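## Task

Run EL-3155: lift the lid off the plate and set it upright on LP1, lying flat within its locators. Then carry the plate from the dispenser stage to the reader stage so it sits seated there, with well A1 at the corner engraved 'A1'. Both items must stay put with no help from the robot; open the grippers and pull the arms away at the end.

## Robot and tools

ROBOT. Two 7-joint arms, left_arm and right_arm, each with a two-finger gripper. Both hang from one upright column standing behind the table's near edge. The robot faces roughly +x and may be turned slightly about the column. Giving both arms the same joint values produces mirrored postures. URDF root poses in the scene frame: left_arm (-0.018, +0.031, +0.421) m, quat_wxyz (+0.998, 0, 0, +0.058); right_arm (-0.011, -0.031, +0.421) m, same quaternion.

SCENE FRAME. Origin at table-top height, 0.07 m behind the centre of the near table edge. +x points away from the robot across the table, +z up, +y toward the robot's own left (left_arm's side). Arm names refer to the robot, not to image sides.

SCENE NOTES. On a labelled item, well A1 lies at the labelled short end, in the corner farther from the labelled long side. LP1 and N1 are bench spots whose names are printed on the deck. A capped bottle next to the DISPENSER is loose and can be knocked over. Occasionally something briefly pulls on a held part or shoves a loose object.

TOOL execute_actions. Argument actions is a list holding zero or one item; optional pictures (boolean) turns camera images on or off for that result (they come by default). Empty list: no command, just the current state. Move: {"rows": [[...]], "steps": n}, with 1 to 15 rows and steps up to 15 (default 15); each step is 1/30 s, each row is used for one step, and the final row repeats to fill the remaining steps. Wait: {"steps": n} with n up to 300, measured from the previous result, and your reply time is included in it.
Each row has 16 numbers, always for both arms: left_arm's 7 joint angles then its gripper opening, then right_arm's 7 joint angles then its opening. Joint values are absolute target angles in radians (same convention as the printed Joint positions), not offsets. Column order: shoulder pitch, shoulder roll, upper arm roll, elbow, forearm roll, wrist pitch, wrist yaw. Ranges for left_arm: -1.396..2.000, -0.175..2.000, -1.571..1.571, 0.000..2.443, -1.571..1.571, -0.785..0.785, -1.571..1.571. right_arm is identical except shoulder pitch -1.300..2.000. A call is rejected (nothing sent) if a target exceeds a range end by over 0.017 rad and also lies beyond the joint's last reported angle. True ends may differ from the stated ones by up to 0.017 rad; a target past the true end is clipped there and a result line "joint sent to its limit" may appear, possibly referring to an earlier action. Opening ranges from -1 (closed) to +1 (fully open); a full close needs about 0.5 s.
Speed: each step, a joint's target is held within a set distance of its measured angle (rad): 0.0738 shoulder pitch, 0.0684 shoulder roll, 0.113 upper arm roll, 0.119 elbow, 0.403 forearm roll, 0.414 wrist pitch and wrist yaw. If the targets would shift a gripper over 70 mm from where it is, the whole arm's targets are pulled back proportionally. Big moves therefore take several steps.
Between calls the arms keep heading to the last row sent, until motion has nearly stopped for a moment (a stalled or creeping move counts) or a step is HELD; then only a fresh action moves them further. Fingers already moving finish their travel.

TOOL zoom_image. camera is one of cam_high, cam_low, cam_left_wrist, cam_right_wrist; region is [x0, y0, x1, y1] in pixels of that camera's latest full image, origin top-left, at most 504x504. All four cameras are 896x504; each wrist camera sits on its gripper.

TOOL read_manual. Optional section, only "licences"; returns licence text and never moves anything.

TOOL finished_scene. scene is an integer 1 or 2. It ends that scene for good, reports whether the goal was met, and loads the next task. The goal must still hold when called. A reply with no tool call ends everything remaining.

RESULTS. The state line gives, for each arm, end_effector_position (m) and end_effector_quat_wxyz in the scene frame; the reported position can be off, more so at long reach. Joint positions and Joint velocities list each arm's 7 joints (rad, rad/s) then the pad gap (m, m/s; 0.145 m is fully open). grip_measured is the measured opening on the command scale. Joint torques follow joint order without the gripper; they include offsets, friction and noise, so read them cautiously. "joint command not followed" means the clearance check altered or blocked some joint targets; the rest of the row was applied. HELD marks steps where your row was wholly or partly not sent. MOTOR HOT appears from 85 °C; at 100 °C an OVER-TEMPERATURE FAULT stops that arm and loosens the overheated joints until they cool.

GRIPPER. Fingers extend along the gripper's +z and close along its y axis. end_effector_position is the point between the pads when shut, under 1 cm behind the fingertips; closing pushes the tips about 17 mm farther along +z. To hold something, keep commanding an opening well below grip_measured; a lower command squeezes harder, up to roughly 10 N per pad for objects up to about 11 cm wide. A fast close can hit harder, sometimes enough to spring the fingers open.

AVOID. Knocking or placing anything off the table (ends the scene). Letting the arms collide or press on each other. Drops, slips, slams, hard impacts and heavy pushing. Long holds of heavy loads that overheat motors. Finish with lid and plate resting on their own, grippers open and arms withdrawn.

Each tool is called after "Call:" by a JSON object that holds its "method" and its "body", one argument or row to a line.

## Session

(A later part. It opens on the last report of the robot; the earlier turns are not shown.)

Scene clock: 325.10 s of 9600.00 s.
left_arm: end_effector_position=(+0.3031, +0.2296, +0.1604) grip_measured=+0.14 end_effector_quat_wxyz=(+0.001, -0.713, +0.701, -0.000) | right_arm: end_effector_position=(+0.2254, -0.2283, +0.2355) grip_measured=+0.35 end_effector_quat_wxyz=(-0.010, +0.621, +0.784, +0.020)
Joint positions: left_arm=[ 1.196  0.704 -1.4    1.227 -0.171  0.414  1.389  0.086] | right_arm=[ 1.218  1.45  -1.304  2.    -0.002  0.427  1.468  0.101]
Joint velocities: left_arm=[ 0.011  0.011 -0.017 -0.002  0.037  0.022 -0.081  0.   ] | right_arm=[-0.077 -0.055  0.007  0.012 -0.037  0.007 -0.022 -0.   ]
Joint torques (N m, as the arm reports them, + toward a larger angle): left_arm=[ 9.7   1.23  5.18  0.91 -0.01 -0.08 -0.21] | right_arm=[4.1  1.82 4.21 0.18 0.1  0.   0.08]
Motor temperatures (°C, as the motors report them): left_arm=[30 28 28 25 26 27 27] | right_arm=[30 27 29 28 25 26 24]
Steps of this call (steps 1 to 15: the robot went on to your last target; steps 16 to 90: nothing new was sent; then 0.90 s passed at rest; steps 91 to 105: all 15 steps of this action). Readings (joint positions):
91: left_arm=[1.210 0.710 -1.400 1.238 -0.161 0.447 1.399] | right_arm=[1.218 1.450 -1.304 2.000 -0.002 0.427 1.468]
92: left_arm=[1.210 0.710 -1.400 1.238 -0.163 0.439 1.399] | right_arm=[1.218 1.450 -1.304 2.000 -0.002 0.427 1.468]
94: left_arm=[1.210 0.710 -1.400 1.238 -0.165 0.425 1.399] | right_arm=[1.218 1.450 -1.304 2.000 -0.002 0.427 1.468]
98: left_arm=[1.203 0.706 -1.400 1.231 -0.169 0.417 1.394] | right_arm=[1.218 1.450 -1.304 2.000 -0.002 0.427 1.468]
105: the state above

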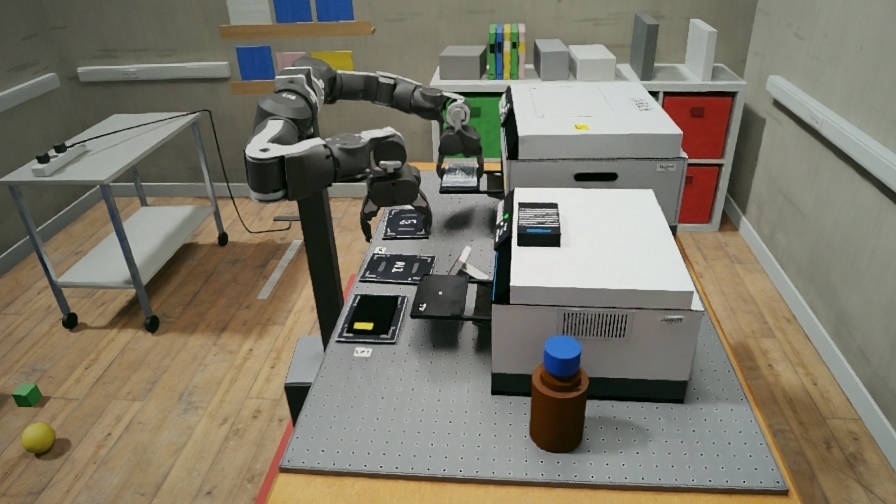

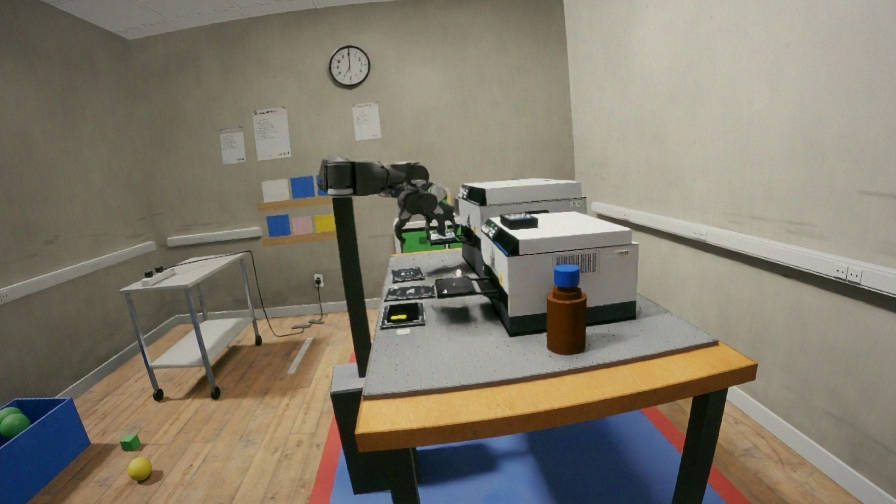

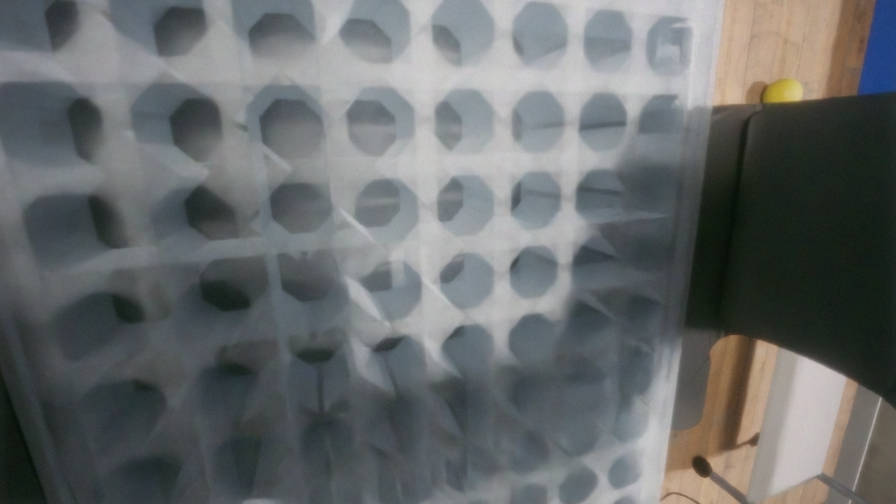

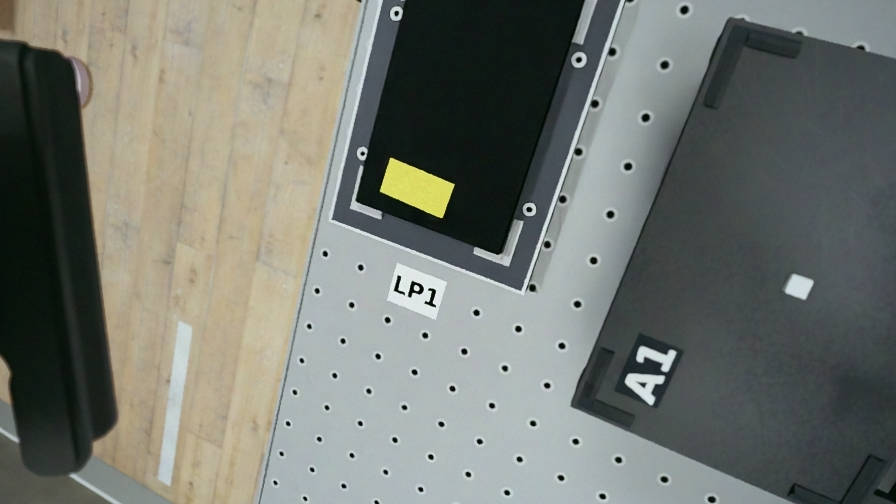

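Call:
{"method": "execute_actions", "body": {
  "actions": [
    {"rows":[[1.192,0.7015,-1.397,1.225,-0.173,0.41,1.381,-0.6,1.22,1.45,-1.3,2,0,0.43,1.47,0.35],[1.19,0.701,-1.396,1.223,-0.173,0.409,1.379,-0.6,1.22,1.45,-1.3,2,0,0.43,1.47,0.35],[1.188,0.7,-1.396,1.222,-0.174,0.409,1.378,-0.6,1.22,1.45,-1.3,2,0,0.43,1.47,0.35],[1.1857,0.699,-1.3955,1.22,-0.1745,0.408,1.376,-0.6,1.22,1.45,-1.3,2,0,0.43,1.47,0.35]],"steps":12}
  ]
}}

Call:
{"method": "zoom_image", "body": {
  "camera": "cam_high",
  "region": [430,150,500,200]
}}

Scene clock: 327.27 s of 9600.00 s.
left_arm: end_effector_position=(+0.3032, +0.2298, +0.1577) grip_measured=+0.14 end_effector_quat_wxyz=(+0.001, -0.713, +0.702, -0.000) | right_arm: end_effector_position=(+0.2254, -0.2283, +0.2355) grip_measured=+0.35 end_effector_quat_wxyz=(-0.010, +0.621, +0.784, +0.020)
Joint positions: left_arm=[ 1.189  0.701 -1.399  1.221 -0.173  0.411  1.382  0.086] | right_arm=[ 1.218  1.45  -1.304  2.    -0.002  0.427  1.468  0.101]
Joint velocities: left_arm=[ 0.033 -0.055 -0.007 -0.002 -0.007 -0.051 -0.11   0.   ] | right_arm=[-0.011  0.055 -0.002 -0.012  0.051 -0.051  0.051 -0.   ]
Joint torques (N m, as the arm reports them, + toward a larger angle): left_arm=[ 9.43  1.25  5.47  0.92 -0.02 -0.04 -0.23] | right_arm=[ 4.04  1.77  4.28  0.1   0.1  -0.04  0.08]
Motor temperatures (°C, as the motors report them): left_arm=[30 28 28 25 26 27 27] | right_arm=[30 27 29 28 25 26 24]
Steps of this call (steps 1 to 15: the robot went on to your last target; steps 16 to 53: nothing new was sent; steps 54 to 65: all 12 steps of this action). Readings (joint positions):
54: left_arm=[1.196 0.704 -1.400 1.227 -0.171 0.413 1.388] | right_arm=[1.218 1.450 -1.304 2.000 -0.002 0.427 1.468]
55: left_arm=[1.196 0.703 -1.400 1.225 -0.171 0.413 1.387] | right_arm=[1.218 1.450 -1.304 2.000 -0.002 0.427 1.468]
57: left_arm=[1.192 0.701 -1.399 1.222 -0.172 0.412 1.384] | right_arm=[1.218 1.450 -1.304 2.000 -0.002 0.427 1.468]
61: left_arm=[1.189 0.701 -1.399 1.221 -0.173 0.411 1.383] | right_arm=[1.218 1.450 -1.304 2.000 -0.002 0.427 1.468]
65: the state above

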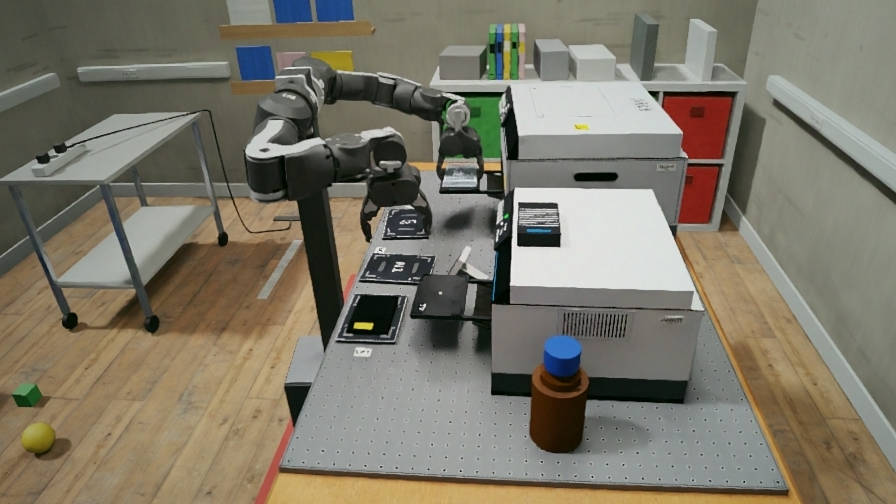

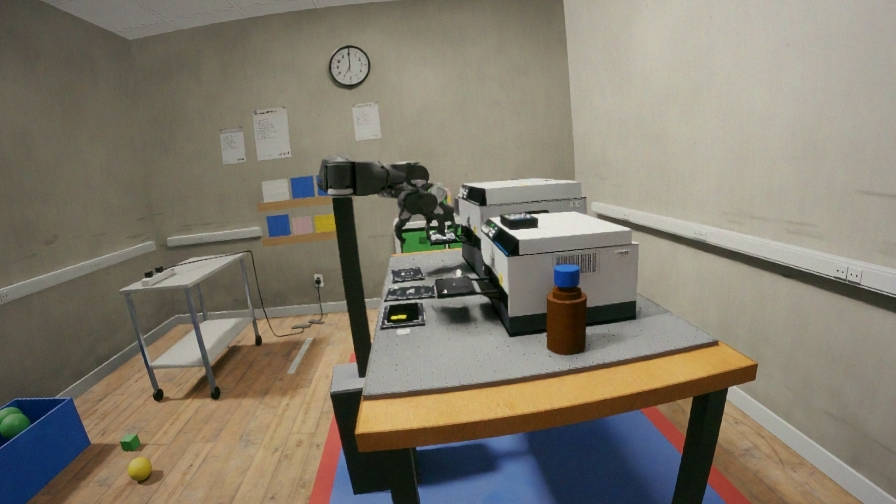

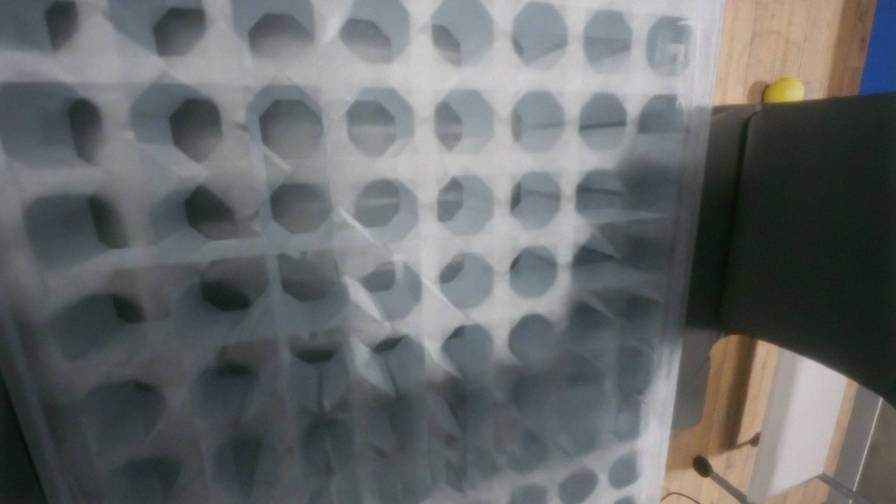

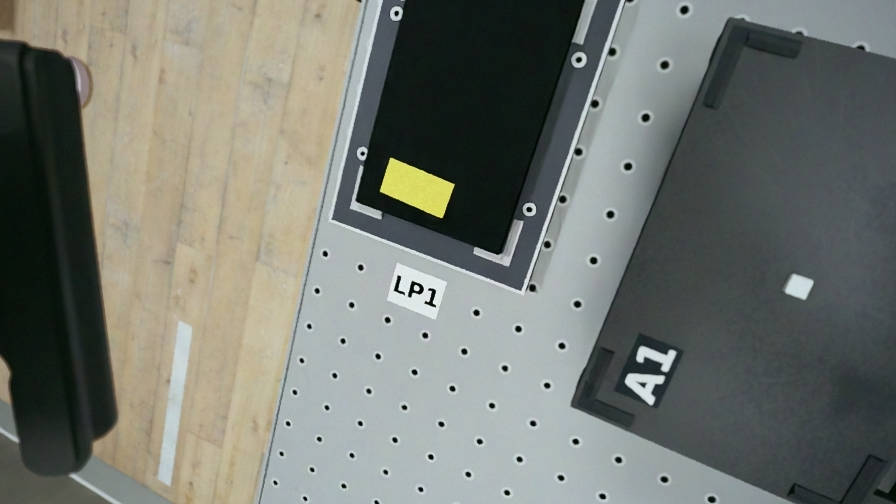

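Region (430, 150, 500, 200) of cam_high's 896x504 image, scaled by 7.200, with more detail than that image has; it fills the top 360 rows of this view, and the rest is white.

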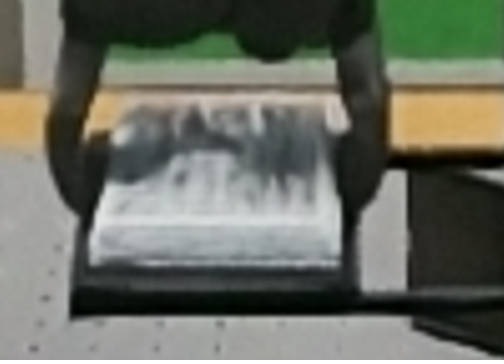

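Call:
{"method": "execute_actions", "body": {
  "actions": [
    {"rows":[[1.184,0.698,-1.395,1.2185,-0.175,0.407,1.374,-0.6,1.22,1.45,-1.3,2,0,0.43,1.47,0.35],[1.182,0.697,-1.395,1.217,-0.1755,0.407,1.373,-0.6,1.22,1.45,-1.3,2,0,0.43,1.47,0.35],[1.18,0.696,-1.3945,1.2155,-0.176,0.406,1.371,-0.6,1.22,1.45,-1.3,2,0,0.43,1.47,0.35],[1.1785,0.6955,-1.394,1.2145,-0.1765,0.4055,1.37,-0.6,1.22,1.45,-1.3,2,0,0.43,1.47,0.35]],"steps":12}
  ]
}}

Call:
{"method": "zoom_image", "body": {
  "camera": "cam_high",
  "region": [430,150,500,200]
}}

Scene clock: 329.80 s of 9600.00 s.
left_arm: end_effector_position=(+0.3041, +0.2298, +0.1560) grip_measured=+0.14 end_effector_quat_wxyz=(+0.003, -0.712, +0.702, -0.001) | right_arm: end_effector_position=(+0.2254, -0.2283, +0.2355) grip_measured=+0.35 end_effector_quat_wxyz=(-0.010, +0.621, +0.784, +0.020)
Joint positions: left_arm=[ 1.184  0.697 -1.397  1.216 -0.177  0.409  1.375  0.086] | right_arm=[ 1.218  1.45  -1.304  2.    -0.002  0.427  1.468  0.101]
Joint velocities: left_arm=[-0.011 -0.055 -0.002 -0.002  0.007 -0.022 -0.051 -0.   ] | right_arm=[ 0.011 -0.099  0.002 -0.017  0.022  0.037 -0.051  0.   ]
Joint torques (N m, as the arm reports them, + toward a larger angle): left_arm=[ 8.84  1.27  5.38  0.84  0.04 -0.08 -0.21] | right_arm=[ 3.97  1.65  4.32  0.24  0.15 -0.01  0.08]
Motor temperatures (°C, as the motors report them): left_arm=[30 28 28 25 26 27 27] | right_arm=[30 27 29 28 25 26 24]
Steps of this call (steps 1 to 15: the robot went on to your last target; steps 16 to 64: nothing new was sent; steps 65 to 76: all 12 steps of this action). Readings (joint positions):
65: left_arm=[1.189 0.700 -1.399 1.221 -0.173 0.410 1.381] | right_arm=[1.218 1.450 -1.304 2.000 -0.002 0.427 1.468]
66: left_arm=[1.189 0.699 -1.399 1.219 -0.174 0.410 1.380] | right_arm=[1.218 1.450 -1.304 2.000 -0.002 0.427 1.468]
68: left_arm=[1.184 0.697 -1.398 1.216 -0.175 0.409 1.376] | right_arm=[1.218 1.450 -1.304 2.000 -0.002 0.427 1.468]
72: left_arm=[1.184 0.697 -1.397 1.216 -0.176 0.409 1.375] | right_arm=[1.218 1.450 -1.304 2.000 -0.002 0.427 1.468]
76: the state above

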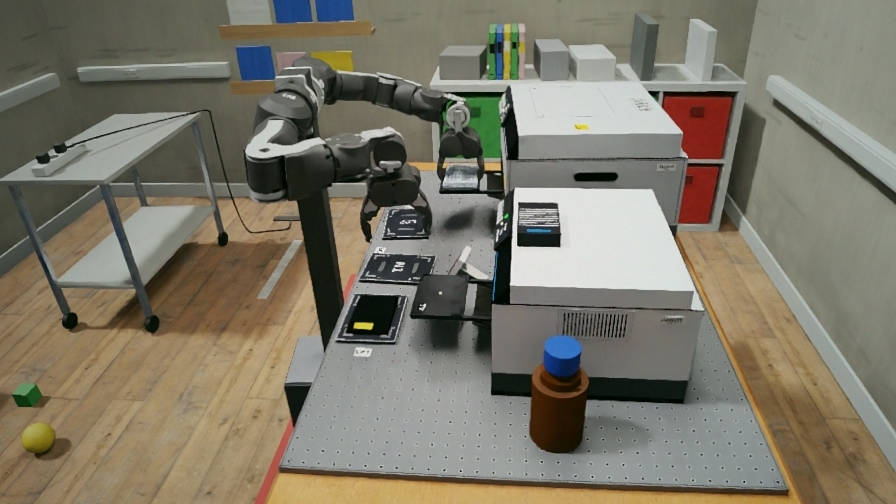

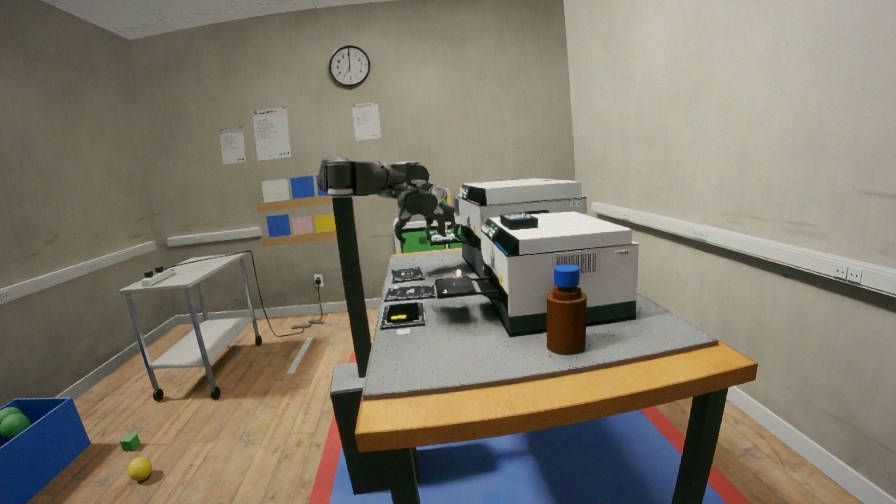

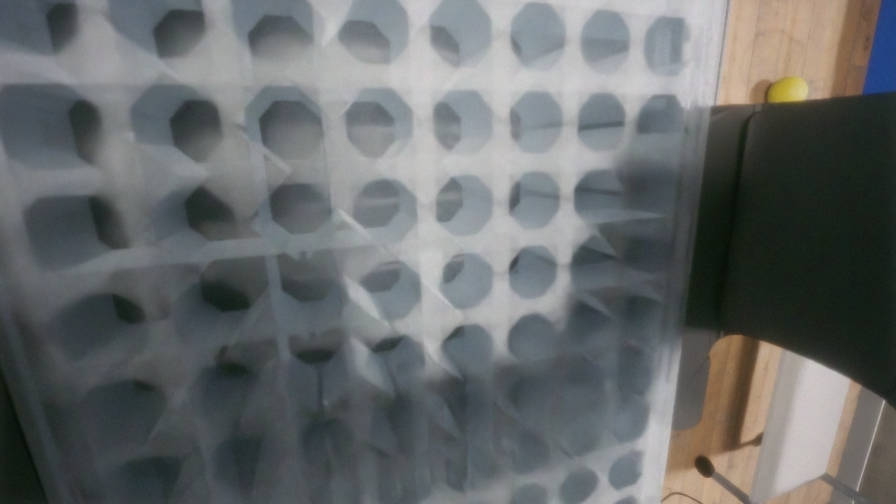

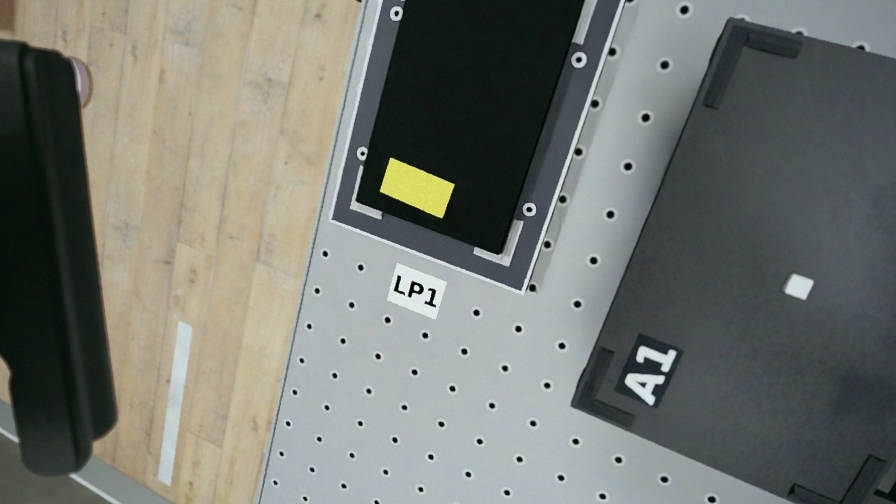

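Region (430, 150, 500, 200) of cam_high's 896x504 image, scaled by 7.200, with more detail than that image has; it fills the top 360 rows of this view, and the rest is white.

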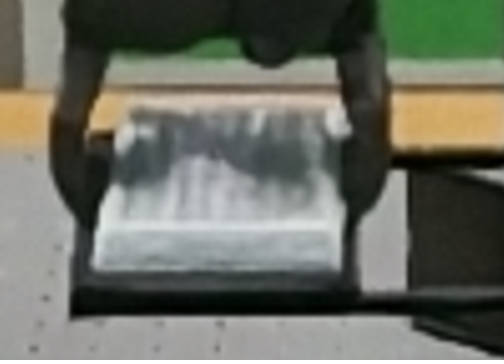

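Contact. Release, rise and look.

Call:
{"method": "execute_actions", "body": {
  "actions": [
    {"rows":[[1.182,0.697,-1.395,1.216,-0.1765,0.408,1.375,-0.1,1.22,1.45,-1.3,2,0,0.43,1.47,0.35],[1.182,0.697,-1.395,1.216,-0.1765,0.408,1.375,0.05,1.22,1.45,-1.3,2,0,0.43,1.47,0.35],[1.182,0.697,-1.395,1.216,-0.1765,0.408,1.375,0.11,1.22,1.45,-1.3,2,0,0.43,1.47,0.35],[1.182,0.697,-1.395,1.216,-0.1765,0.408,1.375,0.15,1.22,1.45,-1.3,2,0,0.43,1.47,0.35],[1.182,0.697,-1.395,1.216,-0.1765,0.408,1.375,0.2,1.22,1.45,-1.3,2,0,0.43,1.47,0.35],[1.182,0.697,-1.395,1.216,-0.1765,0.408,1.375,0.27,1.22,1.45,-1.3,2,0,0.43,1.47,0.35],[1.182,0.697,-1.395,1.216,-0.1765,0.408,1.375,0.35,1.22,1.45,-1.3,2,0,0.43,1.47,0.35],[1.182,0.697,-1.395,1.216,-0.1765,0.408,1.375,0.35,1.22,1.45,-1.3,2,0,0.43,1.47,0.35],[1.19,0.7,-1.397,1.222,-0.174,0.411,1.39,0.35,1.22,1.45,-1.3,2,0,0.43,1.47,0.35],[1.2,0.704,-1.399,1.23,-0.171,0.415,1.402,0.35,1.22,1.45,-1.3,2,0,0.43,1.47,0.35],[1.213,0.71,-1.401,1.24,-0.168,0.419,1.415,0.35,1.22,1.45,-1.3,2,0,0.43,1.47,0.35],[1.227,0.715,-1.404,1.251,-0.164,0.424,1.428,0.35,1.22,1.45,-1.3,2,0,0.43,1.47,0.35],[1.241,0.72,-1.406,1.262,-0.16,0.429,1.44,0.35,1.22,1.45,-1.3,2,0,0.43,1.47,0.35],[1.255,0.725,-1.409,1.272,-0.156,0.434,1.452,0.35,1.22,1.45,-1.3,2,0,0.43,1.47,0.35],[1.275,0.722,-1.417,1.275,-0.148,0.44,1.462,0.35,1.22,1.45,-1.3,2,0,0.43,1.47,0.35]],"steps":15}
  ],
  "pictures": false
}}

Call:
{"method": "execute_actions", "body": {
  "actions": [
    {"rows":[[1.3,0.718,-1.428,1.278,-0.138,0.447,1.473,0.35,1.22,1.45,-1.3,2,0,0.43,1.47,0.35],[1.325,0.714,-1.439,1.28,-0.128,0.454,1.485,0.35,1.22,1.45,-1.3,2,0,0.43,1.47,0.35],[1.35,0.711,-1.45,1.282,-0.118,0.461,1.496,0.35,1.22,1.45,-1.3,2,0,0.43,1.47,0.35],[1.375,0.708,-1.461,1.285,-0.108,0.468,1.507,0.35,1.22,1.45,-1.3,2,0,0.43,1.47,0.35],[1.4,0.704,-1.472,1.287,-0.098,0.475,1.519,0.35,1.22,1.45,-1.3,2,0,0.43,1.47,0.35],[1.42,0.702,-1.481,1.289,-0.09,0.48,1.528,0.35,1.22,1.45,-1.3,2,0,0.43,1.47,0.35],[1.431,0.7,-1.486,1.29,-0.085,0.48,1.533,0.35,1.22,1.45,-1.3,2,0,0.43,1.47,0.35]],"steps":14}
  ]
}}

Call:
{"method": "zoom_image", "body": {
  "camera": "cam_high",
  "region": [430,150,500,200]
}}

Scene clock: 335.60 s of 9600.00 s.
left_arm: end_effector_position=(+0.3071, +0.2286, +0.1883) grip_measured=+0.35 end_effector_quat_wxyz=(+0.008, -0.710, +0.704, -0.007) | right_arm: end_effector_position=(+0.2254, -0.2283, +0.2355) grip_measured=+0.35 end_effector_quat_wxyz=(-0.010, +0.621, +0.784, +0.020)
Joint positions: left_arm=[ 1.276  0.726 -1.409  1.274 -0.156  0.431  1.443  0.101] | right_arm=[ 1.218  1.45  -1.304  2.    -0.002  0.427  1.468  0.101]
Joint velocities: left_arm=[ 0.407 -0.055 -0.159  0.037  0.11   0.154  0.271 -0.   ] | right_arm=[-0.055  0.033 -0.012 -0.002  0.037 -0.037 -0.022 -0.   ]
Joint torques (N m, as the arm reports them, + toward a larger angle): left_arm=[8.74 0.86 3.61 1.06 0.09 0.09 0.09] | right_arm=[3.91 1.91 4.21 0.   0.18 0.03 0.09]
Motor temperatures (°C, as the motors report them): left_arm=[30 28 28 25 26 27 27] | right_arm=[30 27 29 27 25 26 24]
Steps of this call (steps 1 to 15: the robot went on to your last target; steps 16 to 90: nothing new was sent; then 2.30 s passed at rest; steps 91 to 105: all 15 steps of this action). Readings (joint positions):
91: left_arm=[1.184 0.697 -1.397 1.216 -0.177 0.409 1.375] | right_arm=[1.218 1.450 -1.304 2.000 -0.002 0.427 1.468]
92: left_arm=[1.184 0.697 -1.397 1.216 -0.177 0.409 1.375] | right_arm=[1.218 1.450 -1.304 2.000 -0.002 0.427 1.468]
94: left_arm=[1.184 0.697 -1.397 1.216 -0.177 0.409 1.375] | right_arm=[1.218 1.450 -1.304 2.000 -0.002 0.427 1.468]
98: left_arm=[1.184 0.697 -1.397 1.216 -0.177 0.409 1.375] | right_arm=[1.218 1.450 -1.304 2.000 -0.002 0.427 1.468]
105: the state above

Scene clock: 336.07 s of 9600.00 s.
left_arm: end_effector_position=(+0.3116, +0.2158, +0.2278) grip_measured=+0.35 end_effector_quat_wxyz=(+0.004, -0.709, +0.705, -0.003) | right_arm: end_effector_position=(+0.2254, -0.2283, +0.2355) grip_measured=+0.35 end_effector_quat_wxyz=(-0.010, +0.621, +0.784, +0.020)
Joint positions: left_arm=[ 1.433  0.7   -1.482  1.29  -0.087  0.477  1.527  0.101] | right_arm=[ 1.218  1.45  -1.304  2.    -0.002  0.427  1.468  0.101]
Joint velocities: left_arm=[-0.011  0.011  0.007  0.002 -0.037  0.022 -0.095 -0.   ] | right_arm=[-0.077  0.033 -0.002  0.012 -0.066 -0.007 -0.037 -0.   ]
Joint torques (N m, as the arm reports them, + toward a larger angle): left_arm=[9.94 0.94 4.18 0.5  0.08 0.09 0.13] | right_arm=[ 3.95  1.83  4.41  0.16  0.1  -0.01  0.09]
Motor temperatures (°C, as the motors report them): left_arm=[30 28 28 25 26 27 27] | right_arm=[30 27 29 27 25 26 24]
Steps of this call (steps 1 to 14: all 14 steps of this action). Readings (joint positions):
1: left_arm=[1.297 0.723 -1.422 1.275 -0.149 0.437 1.454] | right_arm=[1.218 1.450 -1.304 2.000 -0.002 0.427 1.468]
2: left_arm=[1.319 0.718 -1.435 1.277 -0.140 0.443 1.466] | right_arm=[1.218 1.450 -1.304 2.000 -0.002 0.427 1.468]
4: left_arm=[1.372 0.708 -1.456 1.284 -0.121 0.457 1.488] | right_arm=[1.218 1.450 -1.304 2.000 -0.002 0.427 1.468]
8: left_arm=[1.443 0.700 -1.475 1.290 -0.090 0.475 1.521] | right_arm=[1.218 1.450 -1.304 2.000 -0.002 0.427 1.468]
14: the state above

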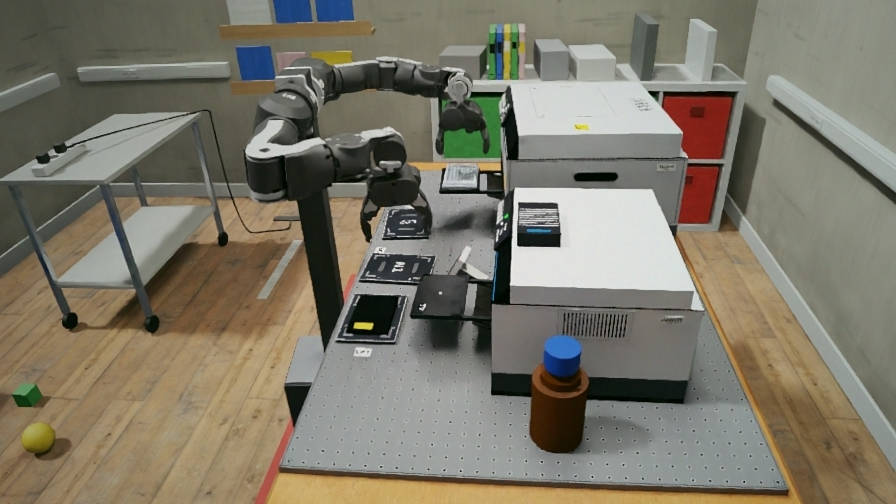

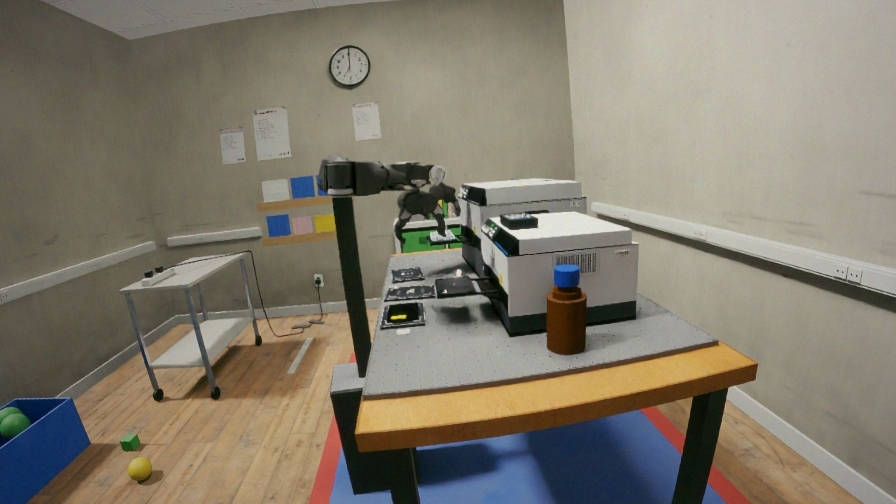

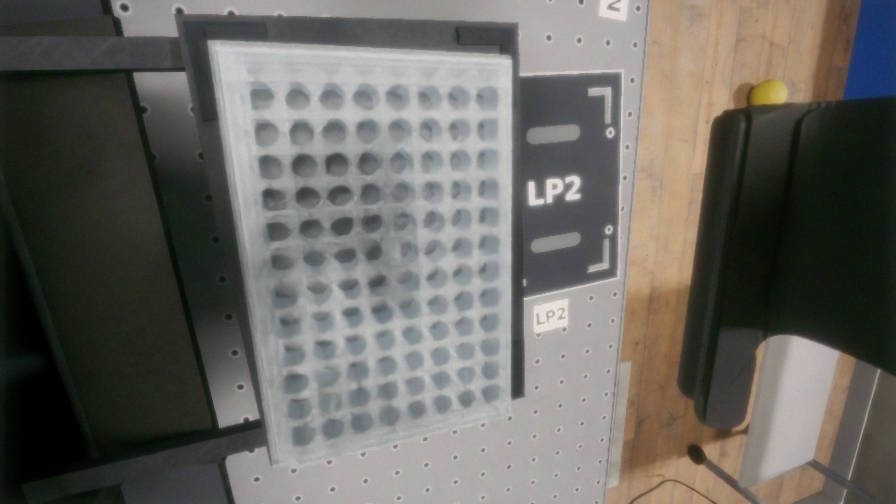

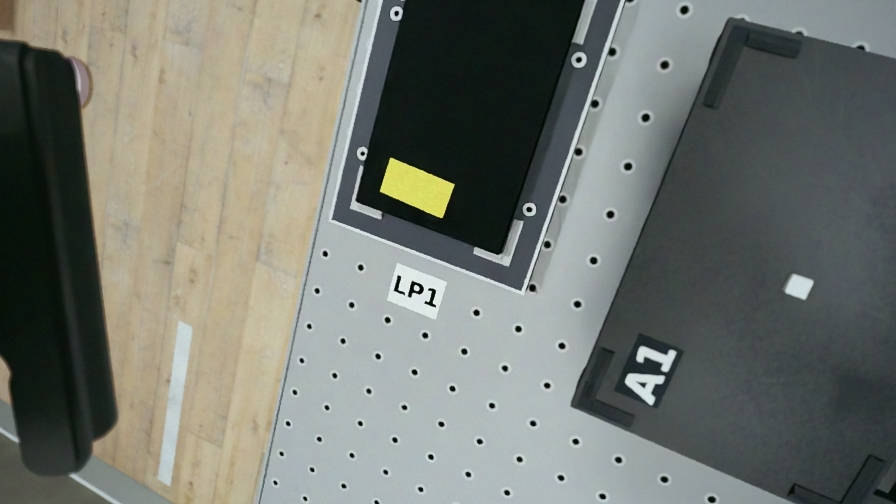

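Region (430, 150, 500, 200) of cam_high's 896x504 image, scaled by 7.200, with more detail than that image has; it fills the top 360 rows of this view, and the rest is white.

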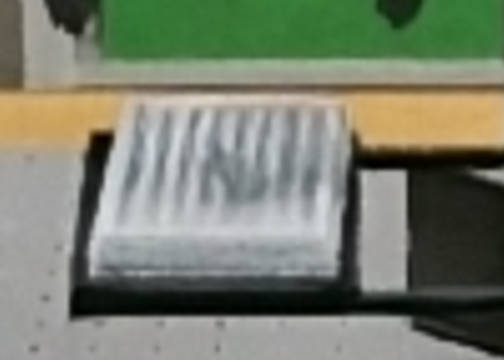

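Call:
{"method": "execute_actions", "body": {
  "actions": [
    {"rows":[[1.42,0.702,-1.481,1.289,-0.09,0.476,1.52,0.35,1.22,1.45,-1.3,2,0,0.43,1.47,0.35],[1.4,0.704,-1.472,1.287,-0.098,0.472,1.506,0.35,1.22,1.45,-1.3,2,0,0.43,1.47,0.35],[1.375,0.708,-1.461,1.285,-0.108,0.465,1.494,0.35,1.22,1.45,-1.3,2,0,0.43,1.47,0.35],[1.35,0.711,-1.45,1.282,-0.118,0.458,1.482,0.35,1.22,1.45,-1.3,2,0,0.43,1.47,0.35],[1.325,0.714,-1.439,1.28,-0.128,0.451,1.47,0.35,1.22,1.45,-1.3,2,0,0.43,1.47,0.35],[1.3,0.718,-1.428,1.278,-0.138,0.444,1.458,0.35,1.22,1.45,-1.3,2,0,0.43,1.47,0.35],[1.275,0.722,-1.417,1.275,-0.148,0.437,1.445,0.35,1.22,1.45,-1.3,2,0,0.43,1.47,0.35],[1.255,0.725,-1.409,1.272,-0.156,0.431,1.43,0.35,1.22,1.45,-1.3,2,0,0.43,1.47,0.35],[1.241,0.721,-1.406,1.262,-0.16,0.426,1.418,0.35,1.22,1.45,-1.3,2,0,0.43,1.47,0.35],[1.229,0.716,-1.404,1.253,-0.164,0.422,1.407,0.35,1.22,1.45,-1.3,2,0,0.43,1.47,0.35],[1.217,0.711,-1.401,1.244,-0.167,0.418,1.397,0.35,1.22,1.45,-1.3,2,0,0.43,1.47,0.35],[1.206,0.707,-1.399,1.235,-0.17,0.414,1.388,0.35,1.22,1.45,-1.3,2,0,0.43,1.47,0.35],[1.197,0.703,-1.397,1.228,-0.172,0.411,1.381,0.35,1.22,1.45,-1.3,2,0,0.43,1.47,0.35],[1.19,0.7,-1.396,1.223,-0.174,0.409,1.376,0.35,1.22,1.45,-1.3,2,0,0.43,1.47,0.35],[1.185,0.698,-1.395,1.2185,-0.175,0.407,1.373,0.35,1.22,1.45,-1.3,2,0,0.43,1.47,0.35]],"steps":15}
  ],
  "pictures": false
}}

Call:
{"method": "execute_actions", "body": {
  "actions": [
    {"rows":[[1.185,0.698,-1.395,1.2185,-0.175,0.407,1.373,0.35,1.22,1.45,-1.3,2,0,0.43,1.47,0.35],[1.185,0.698,-1.395,1.2185,-0.175,0.407,1.373,0.32,1.22,1.45,-1.3,2,0,0.43,1.47,0.35],[1.185,0.698,-1.395,1.2185,-0.175,0.407,1.373,0.29,1.22,1.45,-1.3,2,0,0.43,1.47,0.35],[1.185,0.698,-1.395,1.2185,-0.175,0.407,1.373,0.26,1.22,1.45,-1.3,2,0,0.43,1.47,0.35],[1.185,0.698,-1.395,1.2185,-0.175,0.407,1.373,0.23,1.22,1.45,-1.3,2,0,0.43,1.47,0.35],[1.185,0.698,-1.395,1.2185,-0.175,0.407,1.373,0.2,1.22,1.45,-1.3,2,0,0.43,1.47,0.35],[1.185,0.698,-1.395,1.2185,-0.175,0.407,1.373,0.17,1.22,1.45,-1.3,2,0,0.43,1.47,0.35],[1.185,0.698,-1.395,1.2185,-0.175,0.407,1.373,0.14,1.22,1.45,-1.3,2,0,0.43,1.47,0.35],[1.185,0.698,-1.395,1.2185,-0.175,0.407,1.373,0.11,1.22,1.45,-1.3,2,0,0.43,1.47,0.35],[1.185,0.698,-1.395,1.2185,-0.175,0.407,1.373,0.05,1.22,1.45,-1.3,2,0,0.43,1.47,0.35],[1.185,0.698,-1.395,1.2185,-0.175,0.407,1.373,-0.1,1.22,1.45,-1.3,2,0,0.43,1.47,0.35]],"steps":14}
  ],
  "pictures": false
}}

Call:
{"method": "execute_actions", "body": {
  "actions": [
    {"rows":[[1.185,0.698,-1.396,1.221,-0.173,0.42,1.373,-0.1,1.22,1.45,-1.3,2,0,0.43,1.47,0.35],[1.185,0.6985,-1.397,1.2235,-0.172,0.428,1.373,-0.1,1.22,1.45,-1.3,2,0,0.43,1.47,0.35],[1.185,0.699,-1.398,1.226,-0.17,0.436,1.373,-0.1,1.22,1.45,-1.3,2,0,0.43,1.47,0.35],[1.185,0.699,-1.399,1.228,-0.169,0.444,1.372,-0.1,1.22,1.45,-1.3,2,0,0.43,1.47,0.35],[1.185,0.7,-1.4,1.2305,-0.167,0.452,1.372,-0.1,1.22,1.45,-1.3,2,0,0.43,1.47,0.35],[1.185,0.7,-1.401,1.2325,-0.166,0.459,1.371,-0.1,1.22,1.45,-1.3,2,0,0.43,1.47,0.35]],"steps":13}
  ]
}}

Call:
{"method": "zoom_image", "body": {
  "camera": "cam_high",
  "region": [430,150,500,200]
}}

Scene clock: 344.00 s of 9600.00 s.
left_arm: end_effector_position=(+0.3022, +0.2287, +0.1569) grip_measured=+0.35 end_effector_quat_wxyz=(-0.002, -0.713, +0.702, +0.001) | right_arm: end_effector_position=(+0.2254, -0.2283, +0.2355) grip_measured=+0.35 end_effector_quat_wxyz=(-0.010, +0.621, +0.784, +0.020)
Joint positions: left_arm=[ 1.187  0.698 -1.4    1.221 -0.171  0.413  1.385  0.101] | right_arm=[ 1.218  1.45  -1.304  2.    -0.002  0.427  1.468  0.101]
Joint velocities: left_arm=[-0.187 -0.143  0.012 -0.095 -0.095 -0.051 -0.125  0.   ] | right_arm=[-0.077  0.055 -0.012  0.002 -0.007 -0.051  0.007 -0.   ]
Joint torques (N m, as the arm reports them, + toward a larger angle): left_arm=[10.04  1.4   5.81  0.85 -0.01 -0.06 -0.21] | right_arm=[ 3.94  1.89  4.52 -0.1   0.14 -0.02  0.09]
Motor temperatures (°C, as the motors report them): left_arm=[30 28 28 25 26 27 27] | right_arm=[30 27 29 27 25 26 24]
Steps of this call (steps 1 to 15: the robot went on to your last target; steps 16 to 90: nothing new was sent; then 4.43 s passed at rest; steps 91 to 105: all 15 steps of this action). Readings (joint positions):
91: left_arm=[1.431 0.700 -1.482 1.290 -0.087 0.477 1.526] | right_arm=[1.218 1.450 -1.304 2.000 -0.002 0.427 1.468]
92: left_arm=[1.416 0.701 -1.470 1.290 -0.091 0.476 1.520] | right_arm=[1.218 1.450 -1.304 2.000 -0.002 0.427 1.468]
94: left_arm=[1.360 0.707 -1.450 1.285 -0.106 0.468 1.500] | right_arm=[1.218 1.450 -1.304 2.000 -0.002 0.427 1.468]
98: left_arm=[1.257 0.725 -1.416 1.273 -0.144 0.442 1.453] | right_arm=[1.218 1.450 -1.304 2.000 -0.002 0.427 1.468]
105: the state above

Scene clock: 344.47 s of 9600.00 s.
left_arm: end_effector_position=(+0.3035, +0.2293, +0.1566) grip_measured=+0.12 end_effector_quat_wxyz=(+0.002, -0.712, +0.702, -0.001) | right_arm: end_effector_position=(+0.2254, -0.2283, +0.2355) grip_measured=+0.35 end_effector_quat_wxyz=(-0.010, +0.621, +0.784, +0.020)
Joint positions: left_arm=[ 1.186  0.698 -1.398  1.219 -0.174  0.41   1.378  0.085] | right_arm=[ 1.218  1.45  -1.304  2.    -0.002  0.427  1.468  0.101]
Joint velocities: left_arm=[-0.033 -0.077  0.007  0.007  0.022 -0.007  0.007  0.   ] | right_arm=[-0.011 -0.033  0.002  0.012  0.081 -0.051 -0.022 -0.   ]
Joint torques (N m, as the arm reports them, + toward a larger angle): left_arm=[10.16  1.43  5.37  0.99 -0.01 -0.07 -0.17] | right_arm=[3.85 1.7  4.26 0.12 0.11 0.   0.12]
Motor temperatures (°C, as the motors report them): left_arm=[30 28 28 25 26 27 27] | right_arm=[30 27 29 27 25 26 24]
Steps of this call (steps 1 to 14: all 14 steps of this action). Readings (joint positions):
1: left_arm=[1.186 0.698 -1.400 1.219 -0.172 0.412 1.383] | right_arm=[1.218 1.450 -1.304 2.000 -0.002 0.427 1.468]
2: left_arm=[1.186 0.698 -1.399 1.219 -0.173 0.411 1.381] | right_arm=[1.218 1.450 -1.304 2.000 -0.002 0.427 1.468]
4: left_arm=[1.186 0.698 -1.398 1.219 -0.173 0.410 1.380] | right_arm=[1.218 1.450 -1.304 2.000 -0.002 0.427 1.468]
8: left_arm=[1.186 0.698 -1.398 1.219 -0.174 0.410 1.378] | right_arm=[1.218 1.450 -1.304 2.000 -0.002 0.427 1.468]
14: the state above

Scene clock: 344.90 s of 9600.00 s.
left_arm: end_effector_position=(+0.3024, +0.2268, +0.1572) grip_measured=+0.12 end_effector_quat_wxyz=(-0.001, +0.724, -0.690, +0.001) | right_arm: end_effector_position=(+0.2254, -0.2283, +0.2355) grip_measured=+0.35 end_effector_quat_wxyz=(-0.010, +0.621, +0.784, +0.020)
Joint positions: left_arm=[ 1.186  0.699 -1.398  1.232 -0.166  0.455  1.377  0.085] | right_arm=[ 1.218  1.45  -1.304  2.    -0.002  0.427  1.468  0.101]
Joint velocities: left_arm=[-0.077 -0.033 -0.007 -0.022  0.051 -0.022  0.066 -0.   ] | right_arm=[ 0.055 -0.011 -0.002 -0.007 -0.037 -0.022 -0.051 -0.   ]
Joint torques (N m, as the arm reports them, + toward a larger angle): left_arm=[10.07  1.75  4.16  1.27  0.05  0.12 -0.2 ] | right_arm=[ 3.94  1.8   4.37  0.27  0.11 -0.01  0.07]
Motor temperatures (°C, as the motors report them): left_arm=[30 28 28 25 26 27 27] | right_arm=[30 27 29 27 25 26 24]
Steps of this call (steps 1 to 13: all 13 steps of this action). Readings (joint positions):
1: left_arm=[1.186 0.698 -1.398 1.219 -0.174 0.412 1.378] | right_arm=[1.218 1.450 -1.304 2.000 -0.002 0.427 1.468]
2: left_arm=[1.186 0.698 -1.398 1.221 -0.174 0.418 1.377] | right_arm=[1.218 1.450 -1.304 2.000 -0.002 0.427 1.468]
4: left_arm=[1.186 0.698 -1.398 1.227 -0.172 0.432 1.377] | right_arm=[1.218 1.450 -1.304 2.000 -0.002 0.427 1.468]
8: left_arm=[1.186 0.699 -1.398 1.232 -0.168 0.453 1.377] | right_arm=[1.218 1.450 -1.304 2.000 -0.002 0.427 1.468]
13: the state above

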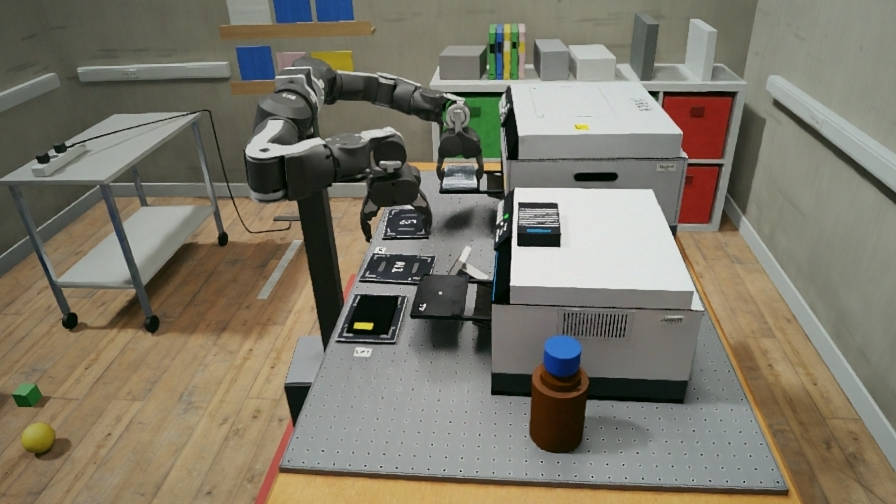

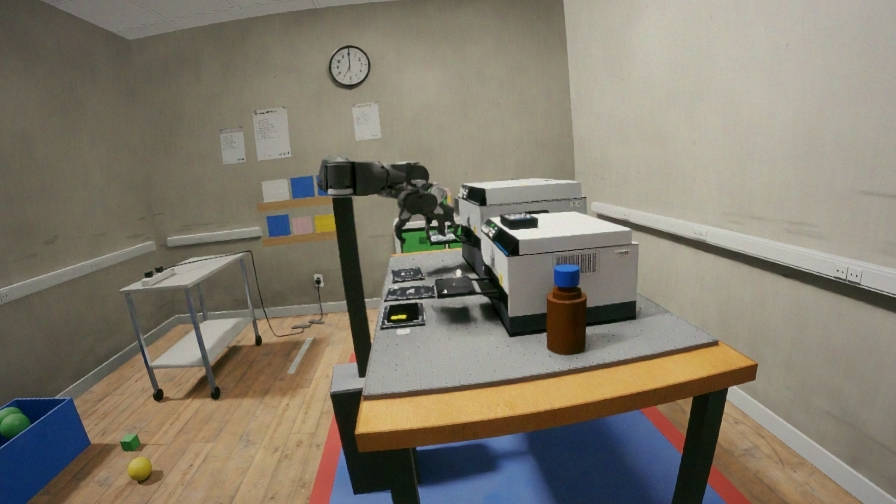

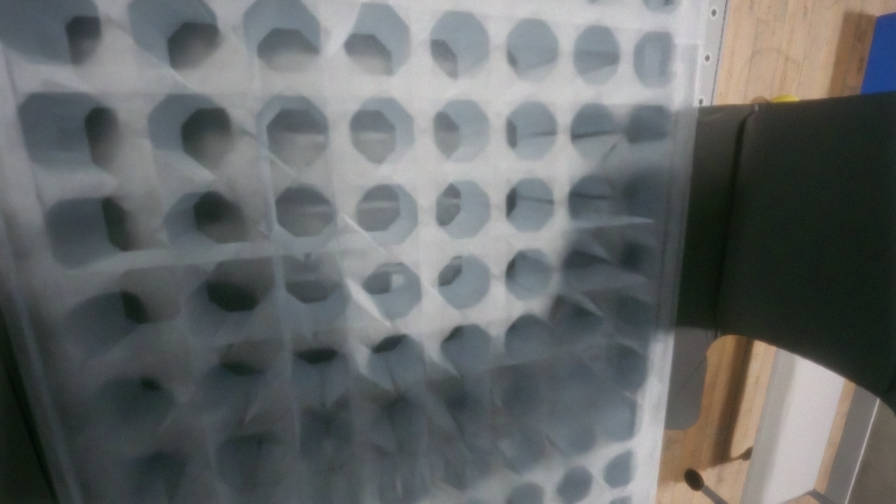

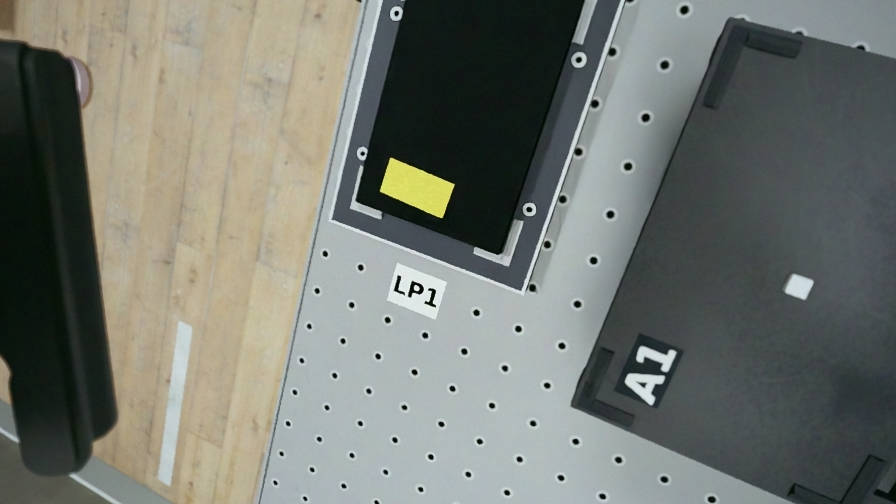

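Region (430, 150, 500, 200) of cam_high's 896x504 image, scaled by 7.200, with more detail than that image has; it fills the top 360 rows of this view, and the rest is white.

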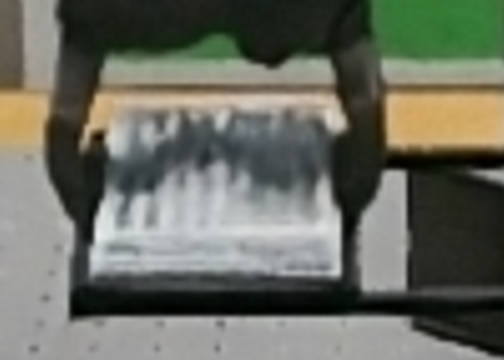

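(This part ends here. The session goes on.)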